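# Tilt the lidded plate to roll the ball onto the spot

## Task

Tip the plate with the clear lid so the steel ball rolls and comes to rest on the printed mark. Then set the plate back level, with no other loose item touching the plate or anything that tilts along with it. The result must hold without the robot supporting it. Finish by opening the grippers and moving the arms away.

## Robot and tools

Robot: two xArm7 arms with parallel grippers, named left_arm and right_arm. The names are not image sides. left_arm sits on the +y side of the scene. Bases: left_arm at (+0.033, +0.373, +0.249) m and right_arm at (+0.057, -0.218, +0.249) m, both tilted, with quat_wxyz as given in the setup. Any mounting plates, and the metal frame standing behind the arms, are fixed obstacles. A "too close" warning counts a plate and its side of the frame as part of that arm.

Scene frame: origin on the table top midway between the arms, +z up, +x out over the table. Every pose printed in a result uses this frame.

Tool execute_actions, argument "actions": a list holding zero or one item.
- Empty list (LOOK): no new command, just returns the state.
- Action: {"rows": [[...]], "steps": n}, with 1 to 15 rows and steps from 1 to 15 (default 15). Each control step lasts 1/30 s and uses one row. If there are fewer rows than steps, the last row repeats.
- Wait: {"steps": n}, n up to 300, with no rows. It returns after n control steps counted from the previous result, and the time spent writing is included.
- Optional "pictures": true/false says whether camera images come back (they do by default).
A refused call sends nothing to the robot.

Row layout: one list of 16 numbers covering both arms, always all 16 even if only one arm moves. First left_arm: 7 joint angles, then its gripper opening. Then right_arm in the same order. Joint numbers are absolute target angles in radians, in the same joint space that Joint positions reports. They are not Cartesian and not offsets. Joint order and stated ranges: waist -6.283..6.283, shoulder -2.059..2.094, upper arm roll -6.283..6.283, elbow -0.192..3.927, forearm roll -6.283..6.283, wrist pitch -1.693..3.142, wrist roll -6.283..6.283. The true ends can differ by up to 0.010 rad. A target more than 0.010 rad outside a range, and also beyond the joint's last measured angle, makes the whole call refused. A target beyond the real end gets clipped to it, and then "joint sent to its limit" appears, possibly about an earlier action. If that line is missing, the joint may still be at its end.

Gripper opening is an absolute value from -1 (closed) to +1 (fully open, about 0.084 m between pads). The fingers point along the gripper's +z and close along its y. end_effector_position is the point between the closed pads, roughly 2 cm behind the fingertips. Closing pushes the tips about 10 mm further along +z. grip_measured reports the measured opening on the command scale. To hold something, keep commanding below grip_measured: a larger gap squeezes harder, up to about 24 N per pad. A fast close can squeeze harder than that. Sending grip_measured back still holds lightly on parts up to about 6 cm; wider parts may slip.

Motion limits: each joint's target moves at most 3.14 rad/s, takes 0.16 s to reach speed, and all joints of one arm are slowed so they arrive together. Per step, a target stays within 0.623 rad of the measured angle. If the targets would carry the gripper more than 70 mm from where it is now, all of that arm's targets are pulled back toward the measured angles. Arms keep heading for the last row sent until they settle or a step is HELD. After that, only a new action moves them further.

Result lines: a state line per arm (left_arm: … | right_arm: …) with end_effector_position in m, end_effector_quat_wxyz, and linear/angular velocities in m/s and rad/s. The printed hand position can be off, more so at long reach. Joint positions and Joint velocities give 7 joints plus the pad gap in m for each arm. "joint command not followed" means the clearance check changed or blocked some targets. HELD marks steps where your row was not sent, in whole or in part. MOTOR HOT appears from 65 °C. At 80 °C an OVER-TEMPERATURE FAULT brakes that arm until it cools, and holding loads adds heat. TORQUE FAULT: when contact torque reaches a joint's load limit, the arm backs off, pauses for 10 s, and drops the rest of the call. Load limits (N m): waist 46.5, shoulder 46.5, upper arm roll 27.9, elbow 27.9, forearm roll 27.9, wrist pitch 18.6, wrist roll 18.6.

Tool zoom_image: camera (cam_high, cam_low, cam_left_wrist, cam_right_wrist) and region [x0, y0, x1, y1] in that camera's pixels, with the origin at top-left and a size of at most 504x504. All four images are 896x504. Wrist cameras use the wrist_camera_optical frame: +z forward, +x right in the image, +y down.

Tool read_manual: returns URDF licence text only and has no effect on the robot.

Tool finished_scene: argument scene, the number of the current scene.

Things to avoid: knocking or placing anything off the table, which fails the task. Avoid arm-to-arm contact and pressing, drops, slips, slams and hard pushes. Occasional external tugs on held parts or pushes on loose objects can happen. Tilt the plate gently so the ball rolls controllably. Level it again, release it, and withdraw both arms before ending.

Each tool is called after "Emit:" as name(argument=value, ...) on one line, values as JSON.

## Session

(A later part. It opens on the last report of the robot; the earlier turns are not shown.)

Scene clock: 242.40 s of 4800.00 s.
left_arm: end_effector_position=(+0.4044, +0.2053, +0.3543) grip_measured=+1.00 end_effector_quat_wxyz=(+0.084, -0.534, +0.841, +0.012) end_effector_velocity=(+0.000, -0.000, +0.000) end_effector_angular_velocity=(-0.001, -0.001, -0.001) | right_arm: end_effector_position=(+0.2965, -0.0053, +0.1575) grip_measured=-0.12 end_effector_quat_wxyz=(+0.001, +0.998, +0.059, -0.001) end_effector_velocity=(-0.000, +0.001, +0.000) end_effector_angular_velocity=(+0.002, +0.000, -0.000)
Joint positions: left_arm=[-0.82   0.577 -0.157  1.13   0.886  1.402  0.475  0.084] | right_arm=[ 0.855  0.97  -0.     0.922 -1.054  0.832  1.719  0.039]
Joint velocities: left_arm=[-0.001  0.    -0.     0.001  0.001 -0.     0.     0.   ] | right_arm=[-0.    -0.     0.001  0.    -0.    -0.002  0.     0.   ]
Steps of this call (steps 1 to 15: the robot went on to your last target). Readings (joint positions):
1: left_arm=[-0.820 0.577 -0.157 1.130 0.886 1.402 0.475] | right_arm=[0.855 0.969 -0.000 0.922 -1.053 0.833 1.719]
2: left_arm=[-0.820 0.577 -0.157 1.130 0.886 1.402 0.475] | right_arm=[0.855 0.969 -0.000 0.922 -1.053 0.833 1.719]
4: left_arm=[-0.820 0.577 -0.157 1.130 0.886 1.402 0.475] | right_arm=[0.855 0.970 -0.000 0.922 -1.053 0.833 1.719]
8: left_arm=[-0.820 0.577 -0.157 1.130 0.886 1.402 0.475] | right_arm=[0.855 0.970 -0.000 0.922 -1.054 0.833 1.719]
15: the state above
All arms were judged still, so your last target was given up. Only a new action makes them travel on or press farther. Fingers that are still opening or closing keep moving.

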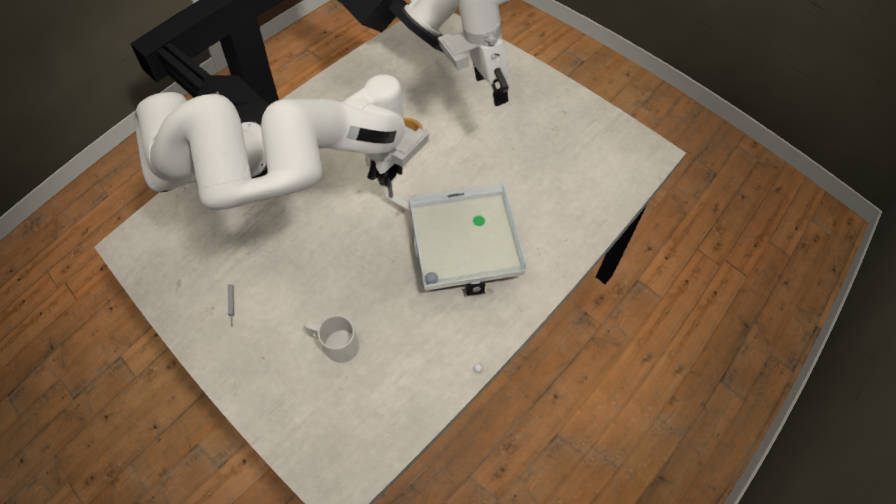

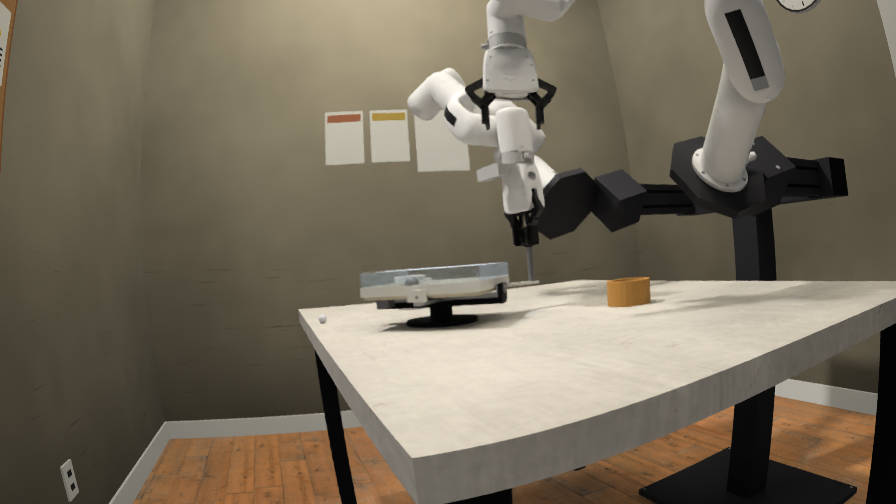

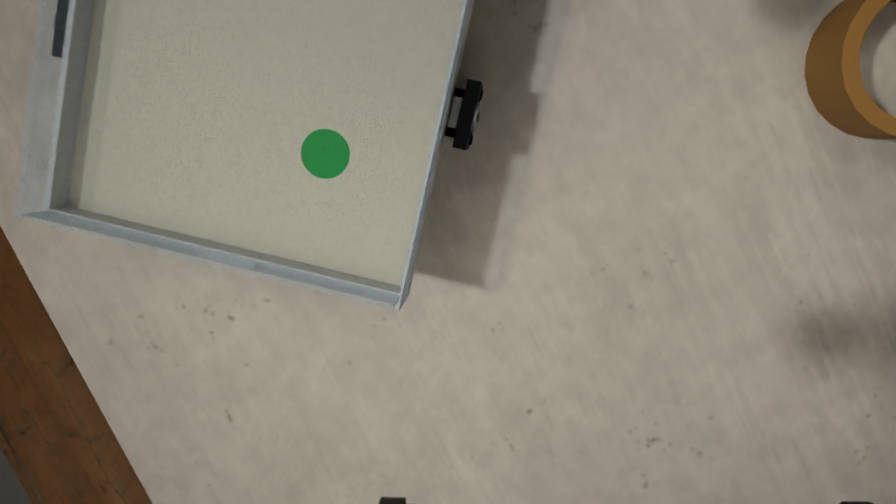

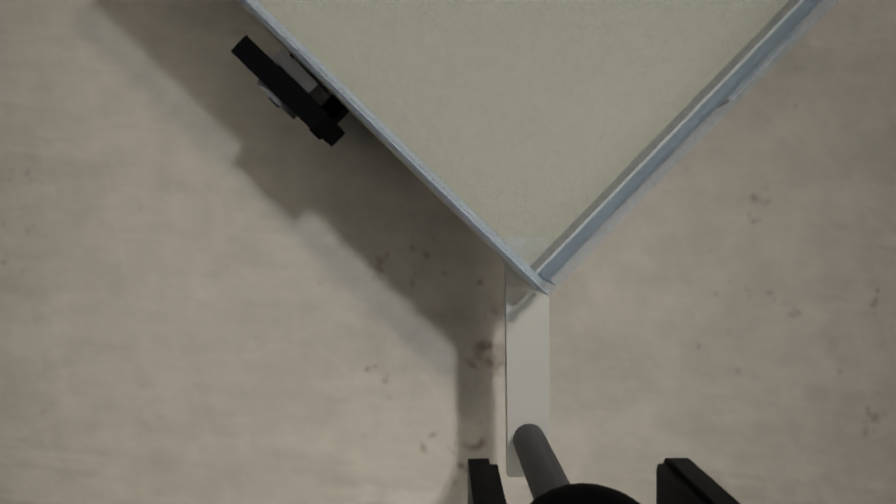

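Emit:
execute_actions(actions=[{"rows": [[-0.82,0.577,-0.157,1.13,0.886,1.402,0.475,1,0.8884,1.0058,0,0.9666,-1.0031,0.8776,1.7017,-0.3]], "steps": 15}], pictures=true)

Emit:
zoom_image(camera="cam_high", region=[380, 160, 560, 310])

Emit:
execute_actions(actions=[{"rows": [[-0.82,0.577,-0.157,1.13,0.886,1.402,0.475,1,0.8884,1.0058,0,0.9666,-1.0031,0.8776,1.7017,-0.3]], "steps": 9}], pictures=true)

Emit:
zoom_image(camera="cam_high", region=[380, 160, 560, 310])

Emit:
execute_actions(actions=[{"rows": [[-0.82,0.577,-0.157,1.13,0.886,1.402,0.475,1,0.8671,0.9824,0,0.9386,-1.0358,0.8481,1.7129,-0.3]], "steps": 15}], pictures=true)

Emit:
zoom_image(camera="cam_high", region=[380, 160, 560, 310])

Emit:
execute_actions(actions=[{"steps": 15}], pictures=true)

Emit:
zoom_image(camera="cam_high", region=[380, 160, 560, 310])

Emit:
execute_actions(actions=[{"steps": 30}], pictures=true)

Emit:
zoom_image(camera="cam_high", region=[380, 160, 560, 310])

Emit:
execute_actions(actions=[{"steps": 60}], pictures=true)

Emit:
zoom_image(camera="cam_high", region=[380, 160, 560, 310])

Scene clock: 286.67 s of 4800.00 s.
left_arm: end_effector_position=(+0.4044, +0.2053, +0.3543) grip_measured=+1.00 end_effector_quat_wxyz=(+0.084, -0.534, +0.841, +0.012) end_effector_velocity=(-0.000, -0.001, +0.001) end_effector_angular_velocity=(-0.002, -0.001, -0.001) | right_arm: end_effector_position=(+0.2962, -0.0007, +0.1586) grip_measured=-0.12 end_effector_quat_wxyz=(+0.022, +0.998, +0.059, -0.000) end_effector_velocity=(-0.001, +0.000, -0.001) end_effector_angular_velocity=(-0.005, +0.000, +0.002)
Joint positions: left_arm=[-0.82   0.577 -0.157  1.13   0.886  1.402  0.475  0.084] | right_arm=[ 0.888  1.004 -0.001  0.967 -1.004  0.878  1.702  0.039]
Joint velocities: left_arm=[-0.001  0.    -0.001  0.     0.    -0.001  0.    -0.   ] | right_arm=[ 0.003  0.005 -0.     0.003  0.003  0.003 -0.001  0.   ]
Steps of this call (steps 1 to 90: nothing new was sent; then 40.77 s passed at rest; steps 91 to 105: all 15 steps of this action). Readings (joint positions):
91: left_arm=[-0.820 0.577 -0.157 1.130 0.886 1.402 0.475] | right_arm=[0.855 0.970 0.000 0.923 -1.053 0.832 1.719]
92: left_arm=[-0.820 0.577 -0.157 1.130 0.886 1.402 0.475] | right_arm=[0.858 0.973 -0.000 0.927 -1.048 0.837 1.717]
94: left_arm=[-0.820 0.577 -0.157 1.130 0.886 1.402 0.475] | right_arm=[0.871 0.987 -0.000 0.945 -1.029 0.854 1.710]
98: left_arm=[-0.820 0.577 -0.157 1.130 0.886 1.402 0.475] | right_arm=[0.885 1.001 -0.001 0.963 -1.009 0.873 1.704]
105: the state above

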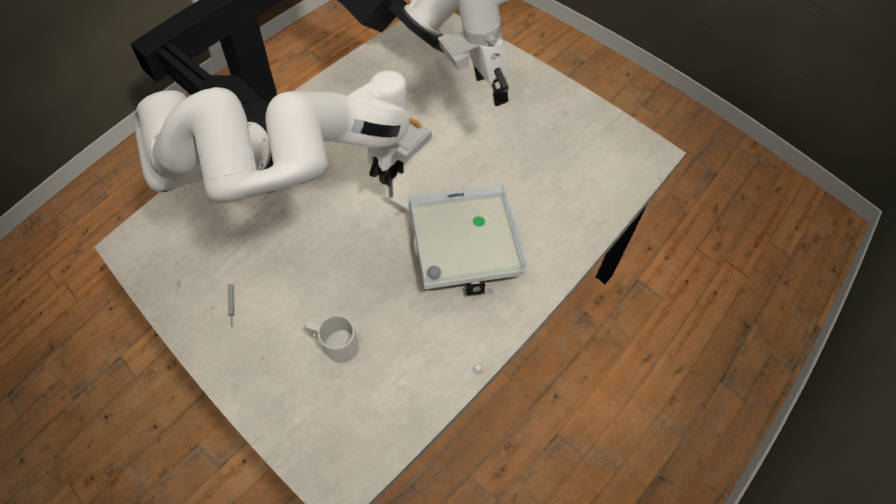

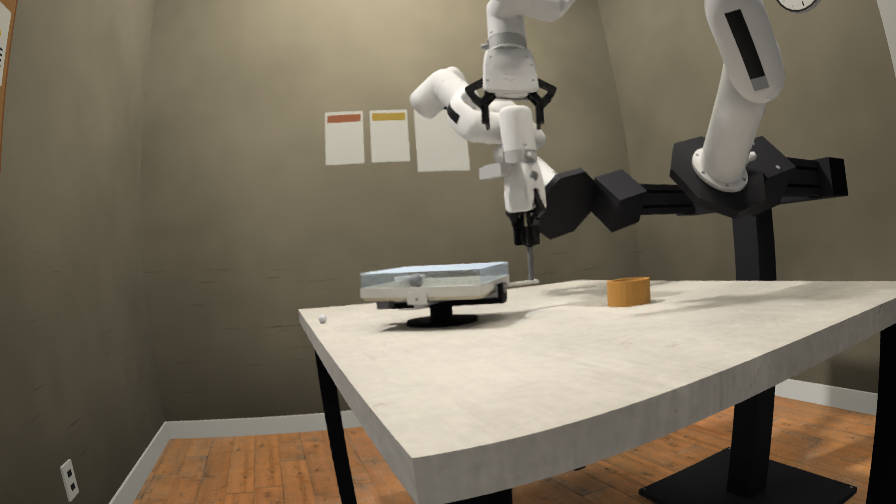

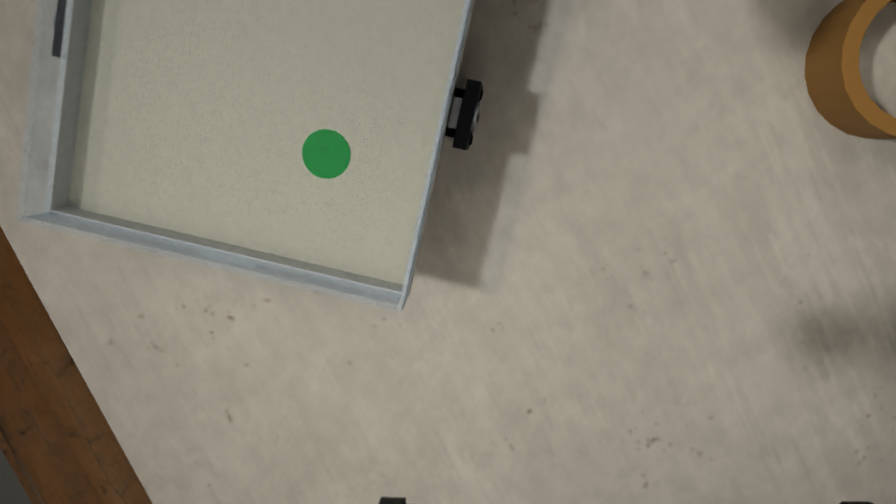

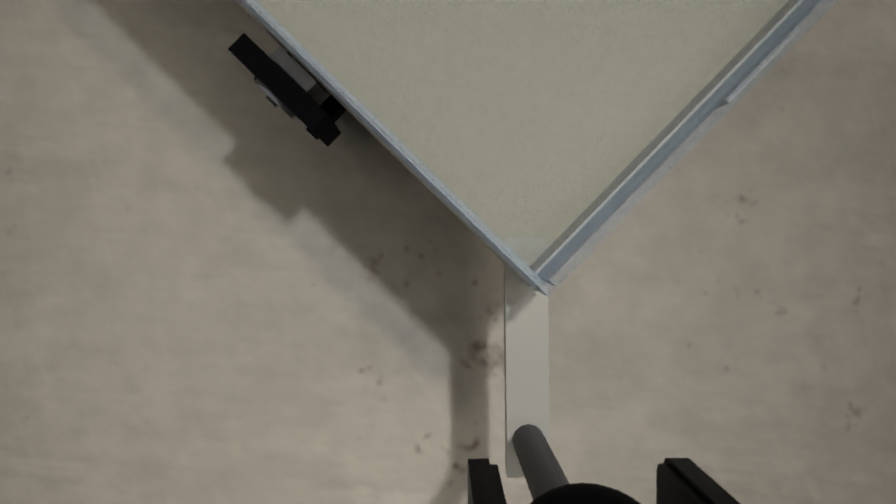

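Region (380, 160, 560, 310) of cam_high's 896x504 image, scaled by 2.800, with more detail than that image has.

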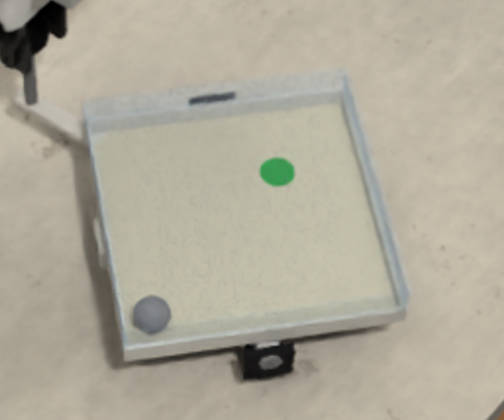

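Scene clock: 286.97 s of 4800.00 s.
left_arm: end_effector_position=(+0.4044, +0.2053, +0.3543) grip_measured=+1.00 end_effector_quat_wxyz=(+0.084, -0.534, +0.841, +0.012) end_effector_velocity=(-0.000, -0.000, +0.000) end_effector_angular_velocity=(+0.000, +0.000, -0.001) | right_arm: end_effector_position=(+0.2959, -0.0006, +0.1585) grip_measured=-0.12 end_effector_quat_wxyz=(+0.022, +0.998, +0.059, -0.000) end_effector_velocity=(-0.001, +0.001, +0.000) end_effector_angular_velocity=(+0.001, +0.000, +0.001)
Joint positions: left_arm=[-0.82   0.577 -0.157  1.13   0.886  1.402  0.475  0.084] | right_arm=[ 0.888  1.005 -0.001  0.967 -1.003  0.878  1.702  0.039]
Joint velocities: left_arm=[-0.    -0.     0.     0.    -0.001  0.     0.001  0.   ] | right_arm=[ 0.001  0.001  0.001  0.     0.    -0.     0.001  0.   ]
Steps of this call (steps 1 to 9: all 9 steps of this action). Readings (joint positions):
1: left_arm=[-0.820 0.577 -0.157 1.130 0.886 1.402 0.475] | right_arm=[0.888 1.005 -0.001 0.967 -1.004 0.878 1.702]
2: left_arm=[-0.820 0.577 -0.157 1.130 0.886 1.402 0.475] | right_arm=[0.888 1.005 -0.001 0.967 -1.004 0.878 1.702]
4: left_arm=[-0.820 0.577 -0.157 1.130 0.886 1.402 0.475] | right_arm=[0.888 1.005 -0.001 0.967 -1.003 0.878 1.702]
8: left_arm=[-0.820 0.577 -0.157 1.130 0.886 1.402 0.475] | right_arm=[0.888 1.005 -0.001 0.967 -1.003 0.878 1.702]
9: the state above

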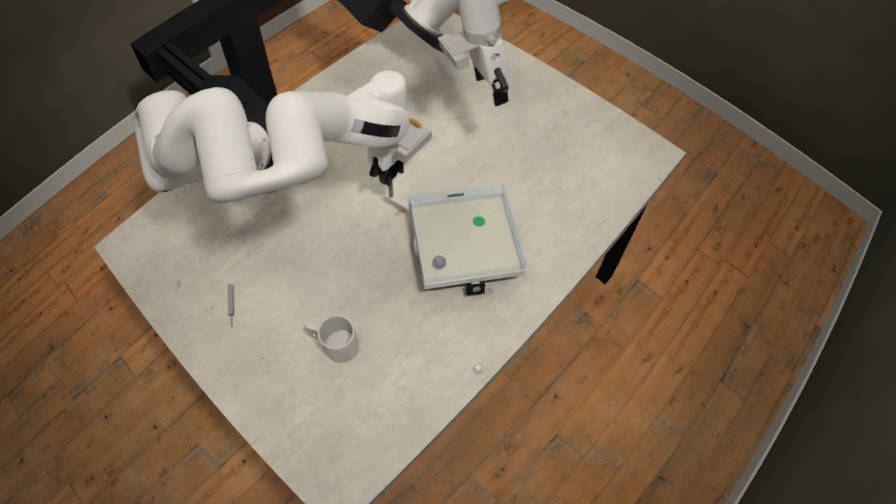

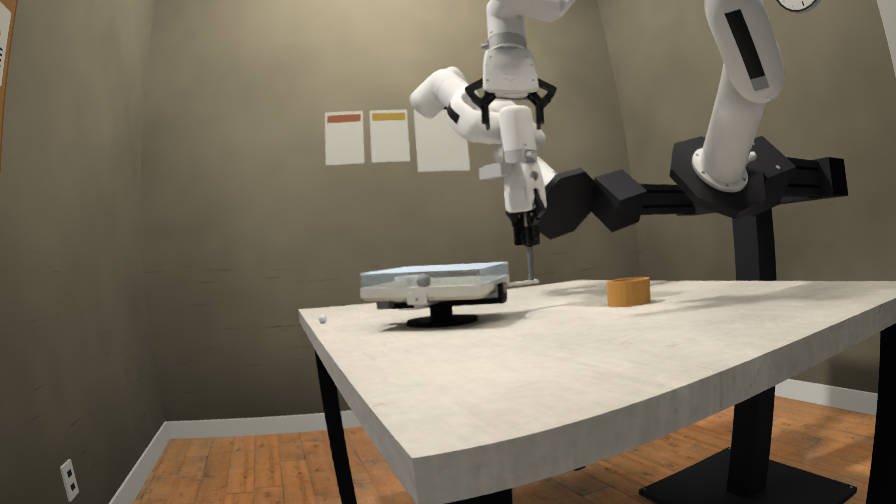

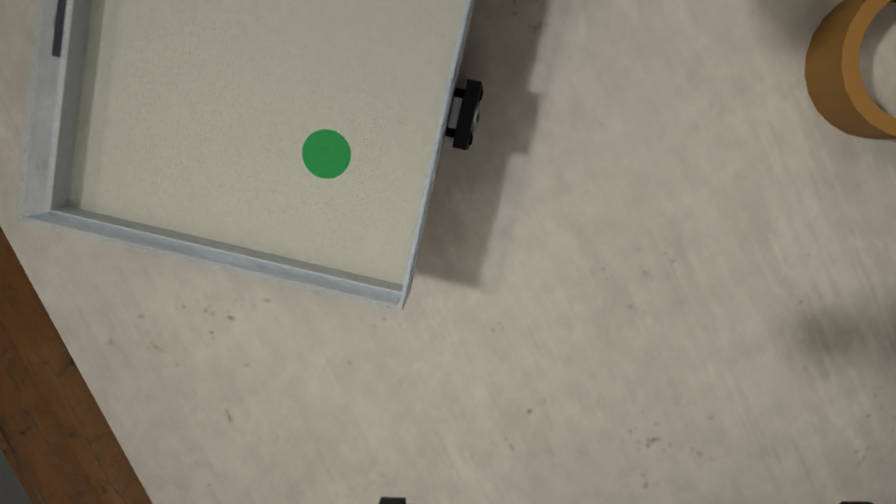

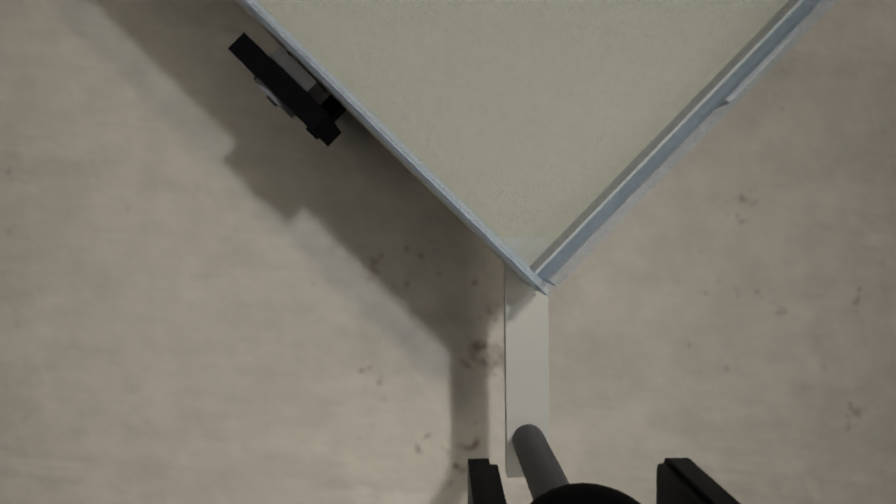

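Region (380, 160, 560, 310) of cam_high's 896x504 image, scaled by 2.800, with more detail than that image has.

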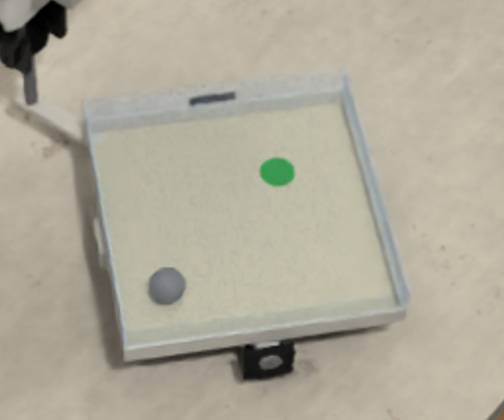

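Scene clock: 287.47 s of 4800.00 s.
left_arm: end_effector_position=(+0.4044, +0.2053, +0.3543) grip_measured=+1.00 end_effector_quat_wxyz=(+0.084, -0.534, +0.841, +0.012) end_effector_velocity=(-0.000, -0.000, +0.000) end_effector_angular_velocity=(-0.001, +0.000, -0.000) | right_arm: end_effector_position=(+0.2961, -0.0023, +0.1584) grip_measured=-0.12 end_effector_quat_wxyz=(+0.007, +0.998, +0.060, -0.001) end_effector_velocity=(+0.000, -0.001, +0.001) end_effector_angular_velocity=(+0.001, -0.001, +0.000)
Joint positions: left_arm=[-0.82   0.577 -0.157  1.13   0.886  1.402  0.475  0.084] | right_arm=[ 0.868  0.983  0.001  0.94  -1.036  0.847  1.713  0.039]
Joint velocities: left_arm=[-0.001  0.     0.     0.    -0.001 -0.001 -0.     0.   ] | right_arm=[-0.001 -0.005  0.    -0.004 -0.003  0.     0.001 -0.   ]
Steps of this call (steps 1 to 15: all 15 steps of this action). Readings (joint positions):
1: left_arm=[-0.820 0.577 -0.157 1.130 0.886 1.402 0.475] | right_arm=[0.888 1.005 -0.001 0.967 -1.004 0.878 1.702]
2: left_arm=[-0.820 0.577 -0.157 1.130 0.886 1.402 0.475] | right_arm=[0.886 1.003 -0.000 0.964 -1.008 0.874 1.703]
4: left_arm=[-0.820 0.577 -0.157 1.130 0.886 1.402 0.475] | right_arm=[0.877 0.994 0.000 0.953 -1.020 0.862 1.708]
8: left_arm=[-0.820 0.577 -0.157 1.130 0.886 1.402 0.475] | right_arm=[0.869 0.986 0.001 0.942 -1.032 0.849 1.712]
15: the state above

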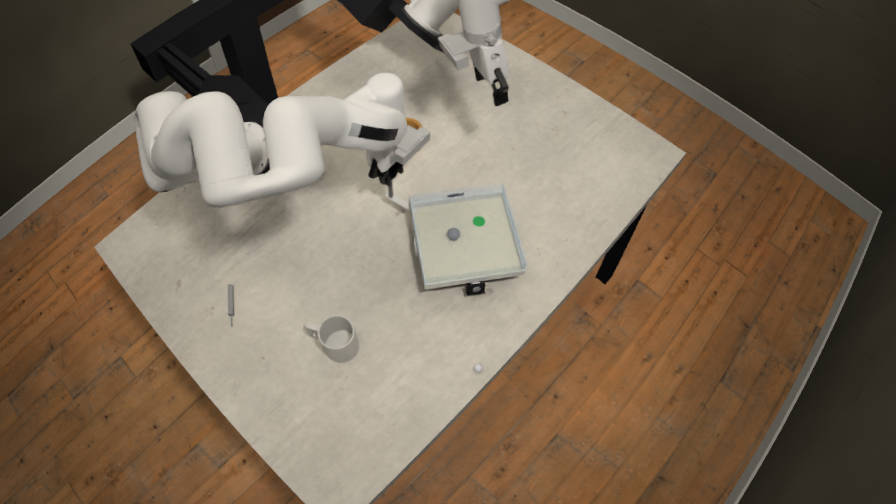

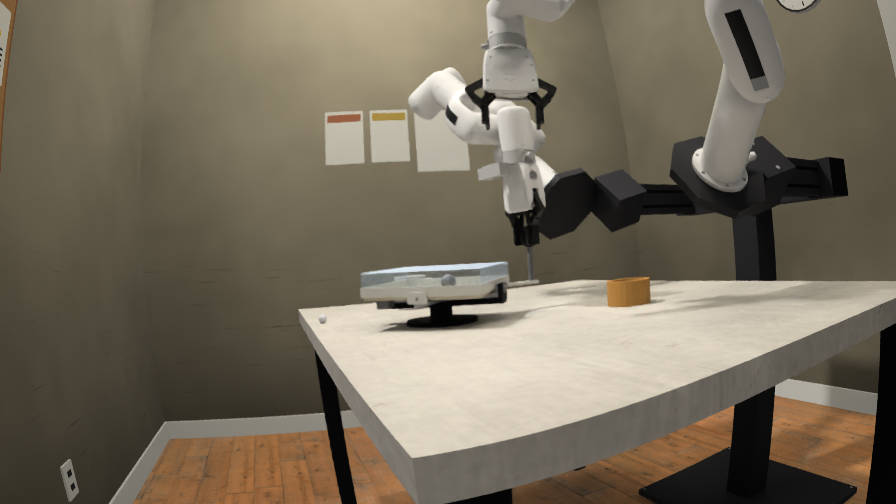

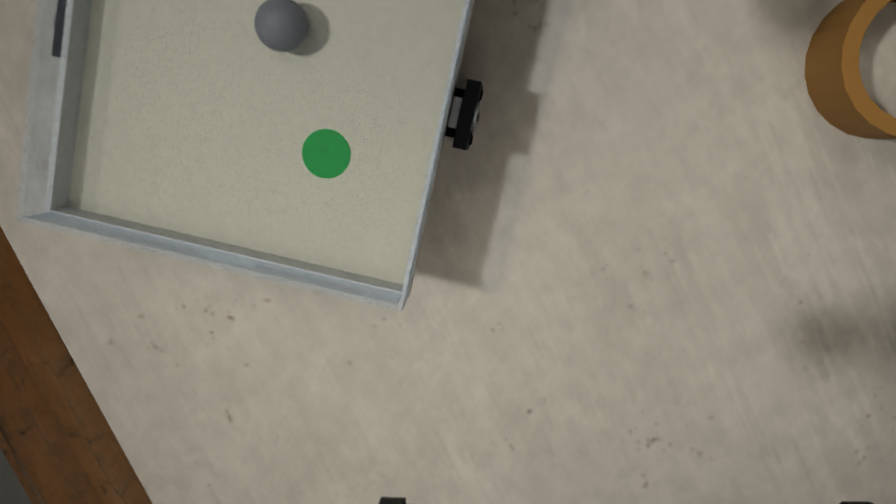

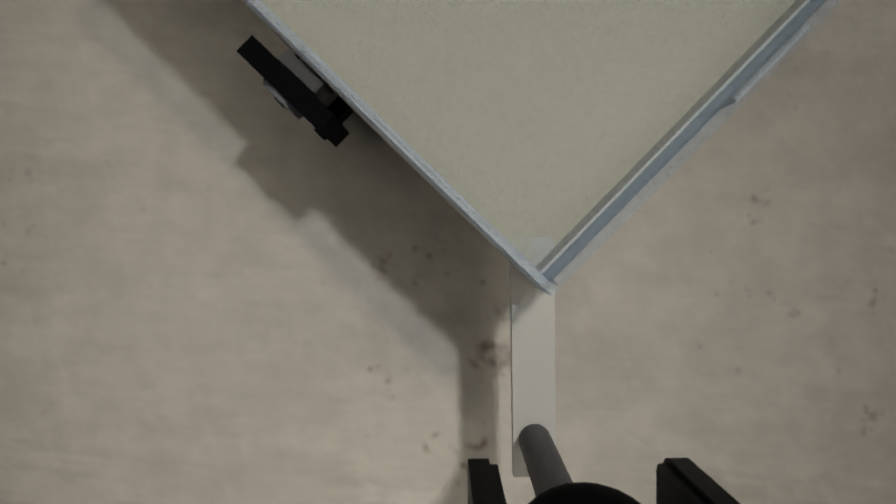

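Region (380, 160, 560, 310) of cam_high's 896x504 image, scaled by 2.800, with more detail than that image has.

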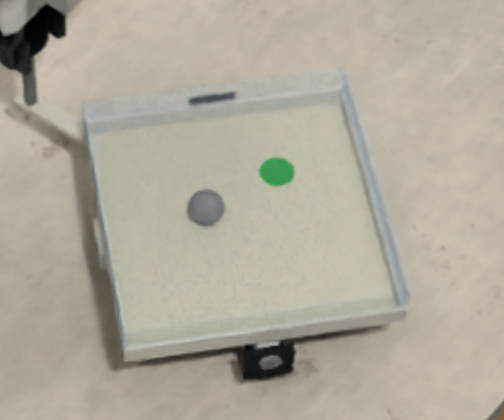

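Scene clock: 287.97 s of 4800.00 s.
left_arm: end_effector_position=(+0.4044, +0.2053, +0.3543) grip_measured=+1.00 end_effector_quat_wxyz=(+0.084, -0.534, +0.841, +0.012) end_effector_velocity=(+0.001, +0.001, -0.001) end_effector_angular_velocity=(+0.002, -0.001, +0.001) | right_arm: end_effector_position=(+0.2962, -0.0028, +0.1583) grip_measured=-0.12 end_effector_quat_wxyz=(+0.007, +0.998, +0.059, -0.000) end_effector_velocity=(+0.001, +0.000, +0.000) end_effector_angular_velocity=(-0.000, -0.001, -0.000)
Joint positions: left_arm=[-0.82   0.577 -0.157  1.13   0.886  1.402  0.475  0.084] | right_arm=[ 0.867  0.982  0.001  0.939 -1.036  0.848  1.713  0.039]
Joint velocities: left_arm=[ 0.    -0.     0.002 -0.001  0.002 -0.    -0.     0.   ] | right_arm=[ 0.001 -0.    -0.     0.001 -0.     0.001 -0.    -0.   ]
Steps of this call (steps 1 to 15: the robot went on to your last target). Readings (joint positions):
1: left_arm=[-0.820 0.577 -0.157 1.130 0.886 1.402 0.475] | right_arm=[0.867 0.983 0.001 0.939 -1.036 0.847 1.713]
2: left_arm=[-0.820 0.577 -0.157 1.130 0.886 1.402 0.475] | right_arm=[0.867 0.983 0.001 0.939 -1.036 0.847 1.713]
4: left_arm=[-0.820 0.577 -0.157 1.130 0.886 1.402 0.475] | right_arm=[0.867 0.983 0.001 0.939 -1.036 0.847 1.713]
8: left_arm=[-0.820 0.577 -0.157 1.130 0.886 1.402 0.475] | right_arm=[0.867 0.983 0.001 0.939 -1.036 0.847 1.713]
15: the state above
All arms were judged still, so your last target was given up. Only a new action makes them travel on or press farther. Fingers that are still opening or closing keep moving.

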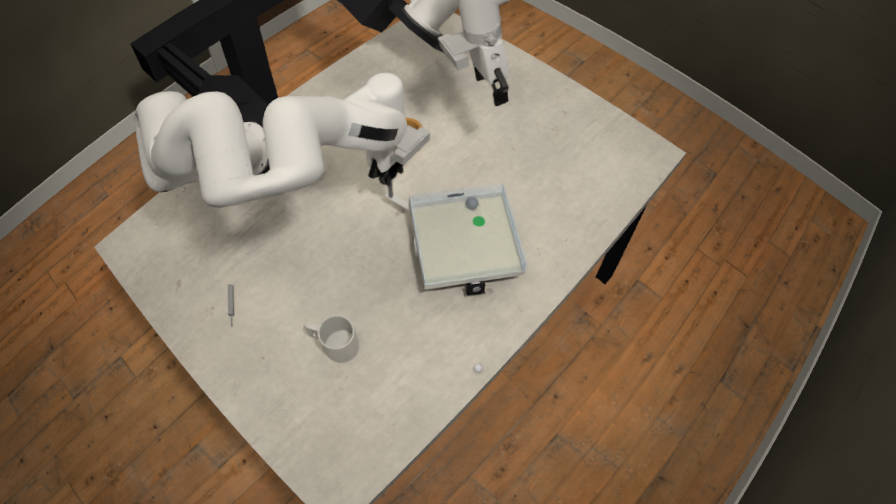

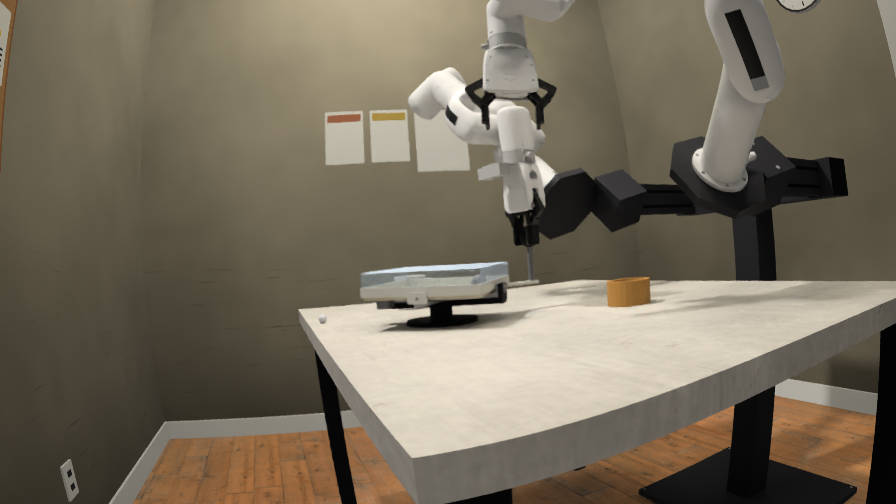

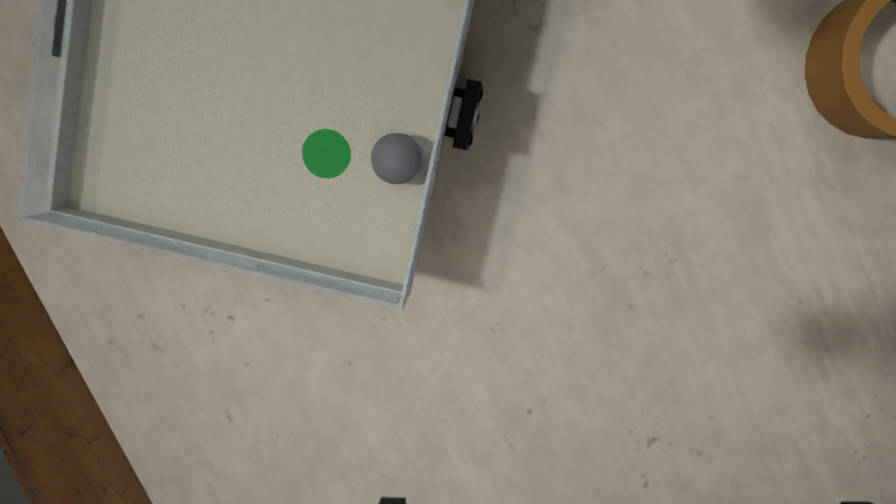

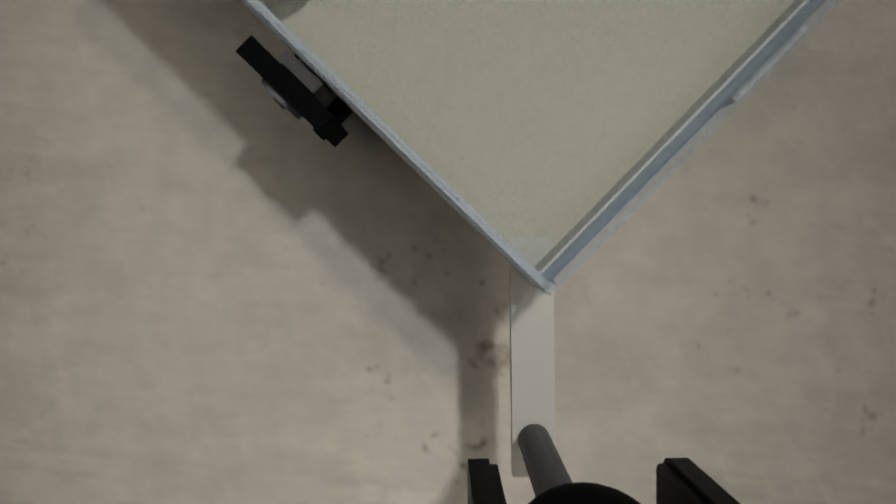

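Region (380, 160, 560, 310) of cam_high's 896x504 image, scaled by 2.800, with more detail than that image has.

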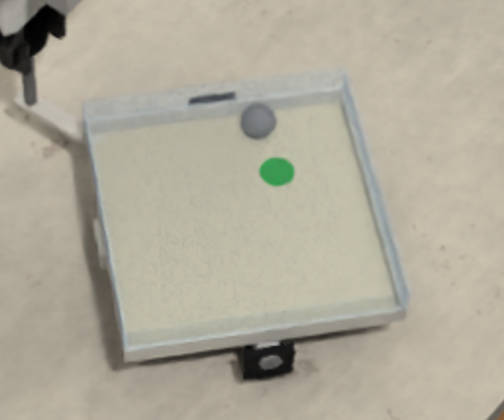

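Scene clock: 288.97 s of 4800.00 s.
left_arm: end_effector_position=(+0.4044, +0.2053, +0.3543) grip_measured=+1.00 end_effector_quat_wxyz=(+0.084, -0.534, +0.841, +0.012) end_effector_velocity=(-0.001, -0.001, +0.000) end_effector_angular_velocity=(-0.001, -0.001, -0.003) | right_arm: end_effector_position=(+0.2963, -0.0031, +0.1581) grip_measured=-0.12 end_effector_quat_wxyz=(+0.008, +0.998, +0.059, -0.001) end_effector_velocity=(+0.000, -0.000, -0.000) end_effector_angular_velocity=(-0.001, -0.000, +0.000)
Joint positions: left_arm=[-0.82   0.577 -0.157  1.13   0.886  1.402  0.475  0.084] | right_arm=[ 0.867  0.982  0.     0.939 -1.036  0.848  1.713  0.039]
Joint velocities: left_arm=[-0.001 -0.    -0.001 -0.001  0.001 -0.002  0.001 -0.   ] | right_arm=[ 0.     0.    -0.001 -0.001 -0.001  0.     0.    -0.   ]
Steps of this call (steps 1 to 30: nothing new was sent). Readings (joint positions):
1: left_arm=[-0.820 0.577 -0.157 1.130 0.886 1.402 0.475] | right_arm=[0.867 0.982 0.001 0.939 -1.036 0.848 1.713]
2: left_arm=[-0.820 0.577 -0.157 1.130 0.886 1.402 0.475] | right_arm=[0.867 0.982 0.001 0.939 -1.036 0.848 1.713]
4: left_arm=[-0.820 0.577 -0.157 1.130 0.886 1.402 0.475] | right_arm=[0.867 0.982 0.001 0.939 -1.036 0.848 1.713]
8: left_arm=[-0.820 0.577 -0.157 1.130 0.886 1.402 0.475] | right_arm=[0.867 0.982 0.000 0.939 -1.036 0.848 1.713]
30: the state above

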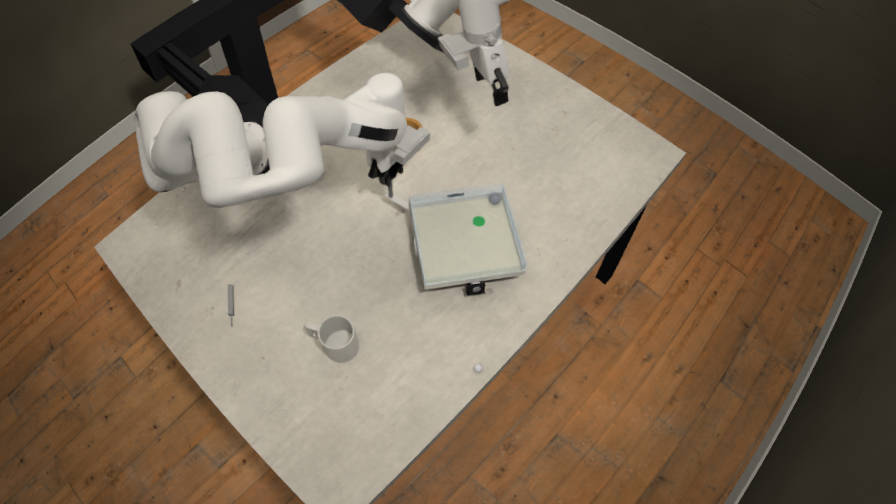

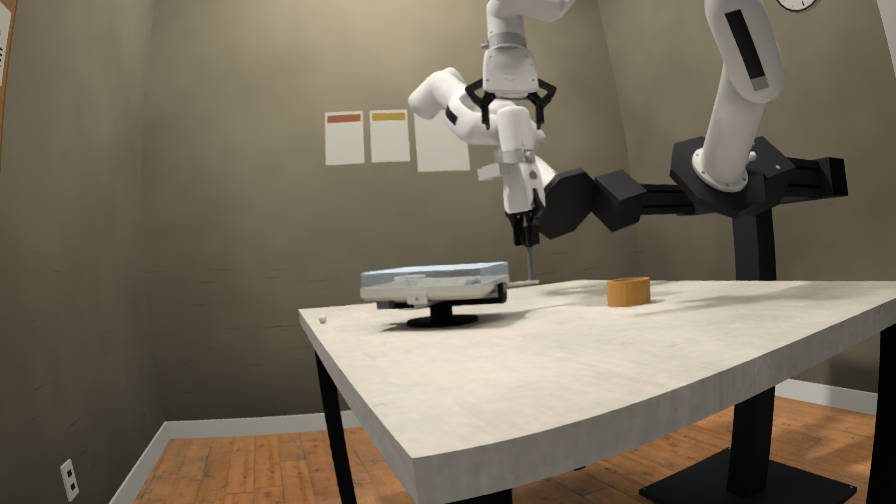

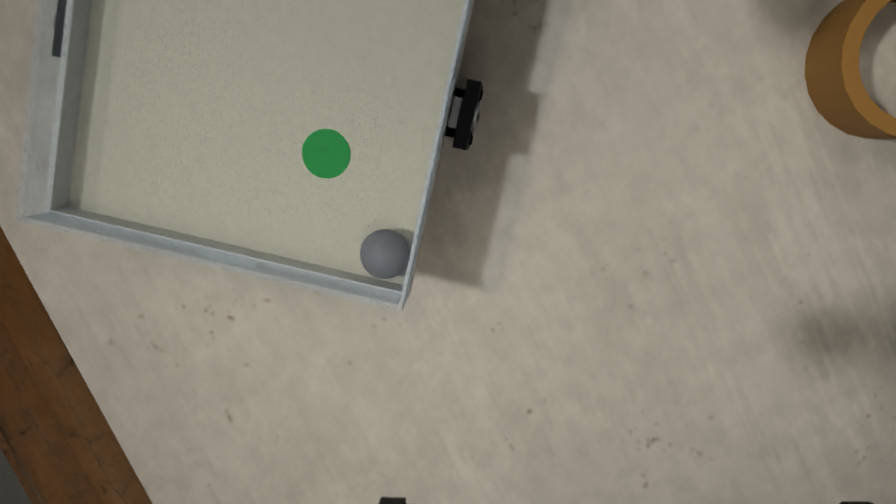

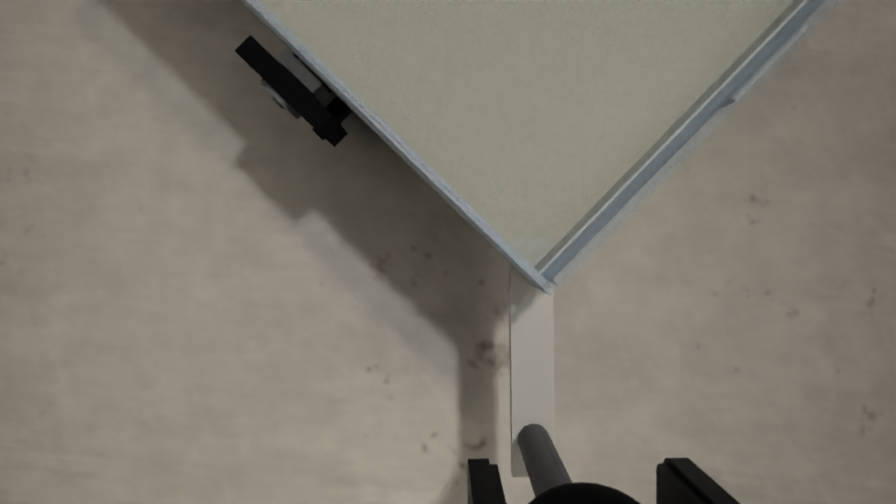

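Region (380, 160, 560, 310) of cam_high's 896x504 image, scaled by 2.800, with more detail than that image has.

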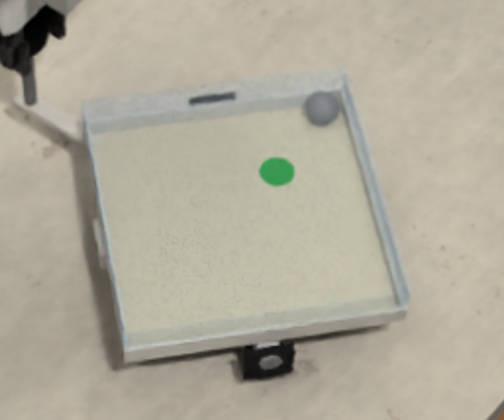

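Scene clock: 290.97 s of 4800.00 s.
left_arm: end_effector_position=(+0.4044, +0.2053, +0.3543) grip_measured=+1.00 end_effector_quat_wxyz=(+0.084, -0.534, +0.841, +0.012) end_effector_velocity=(+0.000, -0.000, -0.000) end_effector_angular_velocity=(-0.002, +0.001, +0.002) | right_arm: end_effector_position=(+0.2964, -0.0032, +0.1580) grip_measured=-0.12 end_effector_quat_wxyz=(+0.008, +0.998, +0.059, -0.001) end_effector_velocity=(+0.000, -0.000, -0.000) end_effector_angular_velocity=(-0.000, +0.000, -0.000)
Joint positions: left_arm=[-0.82   0.577 -0.157  1.13   0.886  1.402  0.475  0.084] | right_arm=[ 0.867  0.982  0.     0.939 -1.036  0.848  1.713  0.039]
Joint velocities: left_arm=[ 0.001 -0.     0.001  0.    -0.    -0.002 -0.001  0.   ] | right_arm=[-0.001 -0.    -0.    -0.001 -0.001 -0.    -0.     0.   ]
Steps of this call (steps 1 to 60: nothing new was sent). Readings (joint positions):
1: left_arm=[-0.820 0.577 -0.157 1.130 0.886 1.402 0.475] | right_arm=[0.867 0.982 0.000 0.939 -1.036 0.848 1.713]
2: left_arm=[-0.820 0.577 -0.157 1.130 0.886 1.402 0.475] | right_arm=[0.867 0.982 0.000 0.939 -1.036 0.848 1.713]
4: left_arm=[-0.820 0.577 -0.157 1.130 0.886 1.402 0.475] | right_arm=[0.867 0.982 0.000 0.939 -1.036 0.848 1.713]
8: left_arm=[-0.820 0.577 -0.157 1.130 0.886 1.402 0.475] | right_arm=[0.867 0.982 0.000 0.939 -1.036 0.848 1.713]
60: the state above

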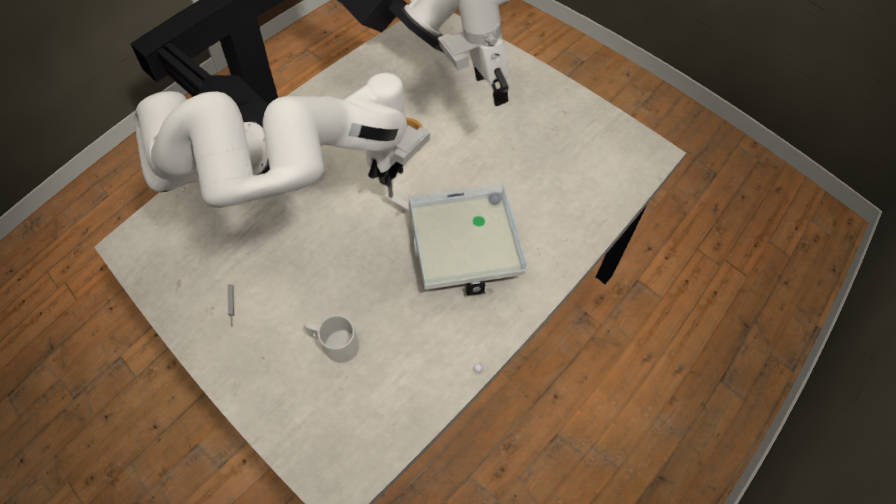

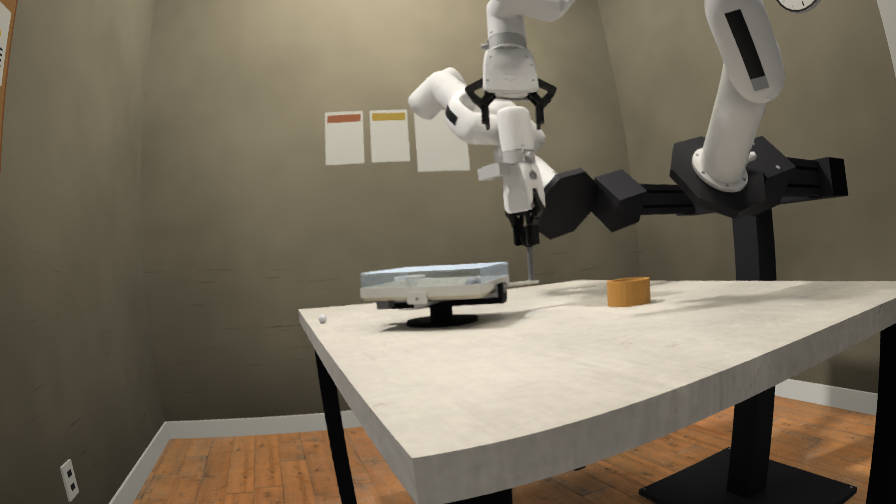

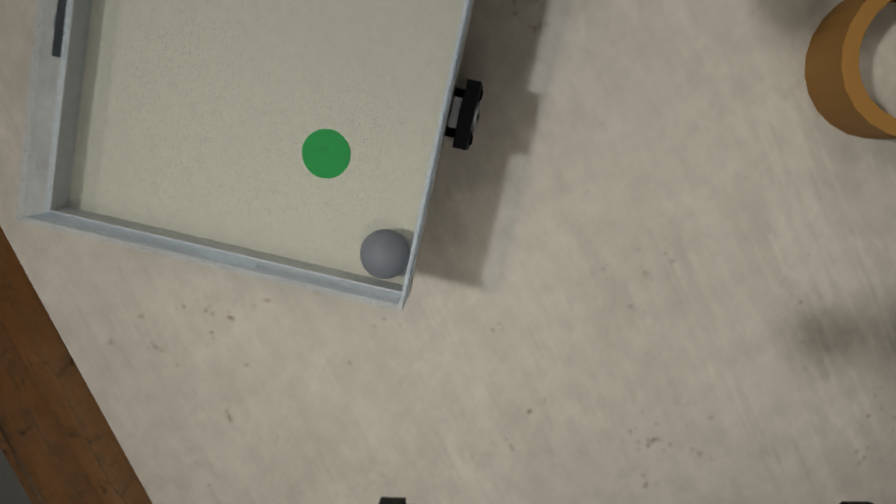

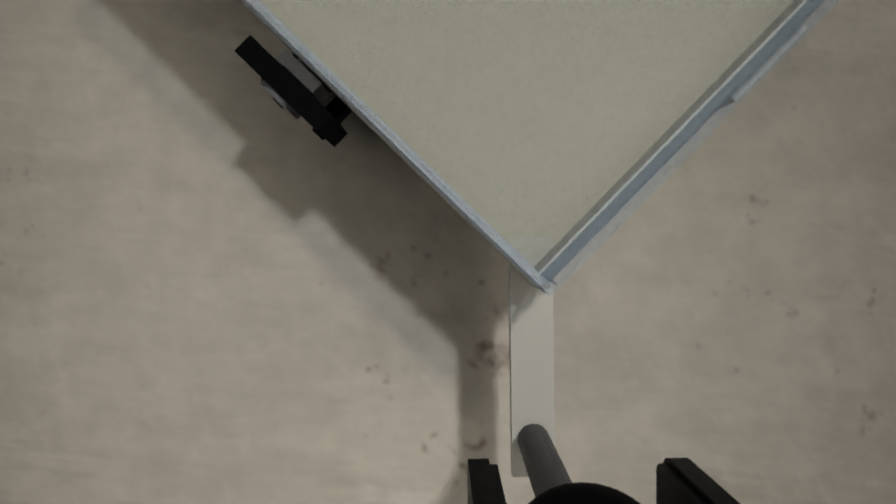

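Region (380, 160, 560, 310) of cam_high's 896x504 image, scaled by 2.800, with more detail than that image has.

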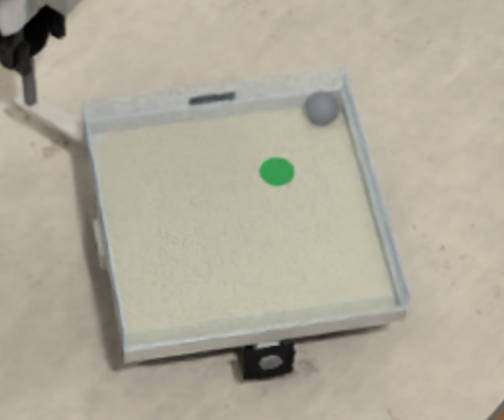

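Emit:
execute_actions(actions=[{"rows": [[-0.82,0.577,-0.157,1.13,0.886,1.402,0.475,1,0.8673,0.9782,0,0.9420,-1.0172,0.8501,1.6954,-0.3]], "steps": 15}], pictures=false)

Scene clock: 411.47 s of 4800.00 s.
left_arm: end_effector_position=(+0.4044, +0.2053, +0.3543) grip_measured=+1.00 end_effector_quat_wxyz=(+0.084, -0.534, +0.841, +0.012) end_effector_velocity=(-0.000, +0.000, -0.000) end_effector_angular_velocity=(+0.001, +0.002, +0.002) | right_arm: end_effector_position=(+0.2972, -0.0033, +0.1600) grip_measured=-0.12 end_effector_quat_wxyz=(+0.008, +0.998, +0.059, -0.005) end_effector_velocity=(-0.000, -0.000, -0.000) end_effector_angular_velocity=(-0.001, +0.001, +0.002)
Joint positions: left_arm=[-0.82   0.577 -0.157  1.13   0.886  1.402  0.475  0.084] | right_arm=[ 0.867  0.978 -0.     0.942 -1.017  0.85   1.696  0.039]
Joint velocities: left_arm=[ 0.     0.     0.001  0.    -0.001  0.001 -0.     0.   ] | right_arm=[ 0.    -0.     0.    -0.001  0.001  0.    -0.001 -0.   ]
Steps of this call (steps 1 to 90: nothing new was sent; then 117.00 s passed at rest; steps 91 to 105: all 15 steps of this action). Readings (joint positions):
91: left_arm=[-0.820 0.577 -0.157 1.130 0.886 1.402 0.475] | right_arm=[0.867 0.982 -0.000 0.939 -1.035 0.848 1.713]
92: left_arm=[-0.820 0.577 -0.157 1.130 0.886 1.402 0.475] | right_arm=[0.867 0.982 -0.000 0.939 -1.033 0.848 1.710]
94: left_arm=[-0.820 0.577 -0.157 1.130 0.886 1.402 0.475] | right_arm=[0.867 0.980 -0.000 0.940 -1.026 0.849 1.703]
98: left_arm=[-0.820 0.577 -0.157 1.130 0.886 1.402 0.475] | right_arm=[0.867 0.979 -0.000 0.942 -1.019 0.850 1.697]
105: the state above


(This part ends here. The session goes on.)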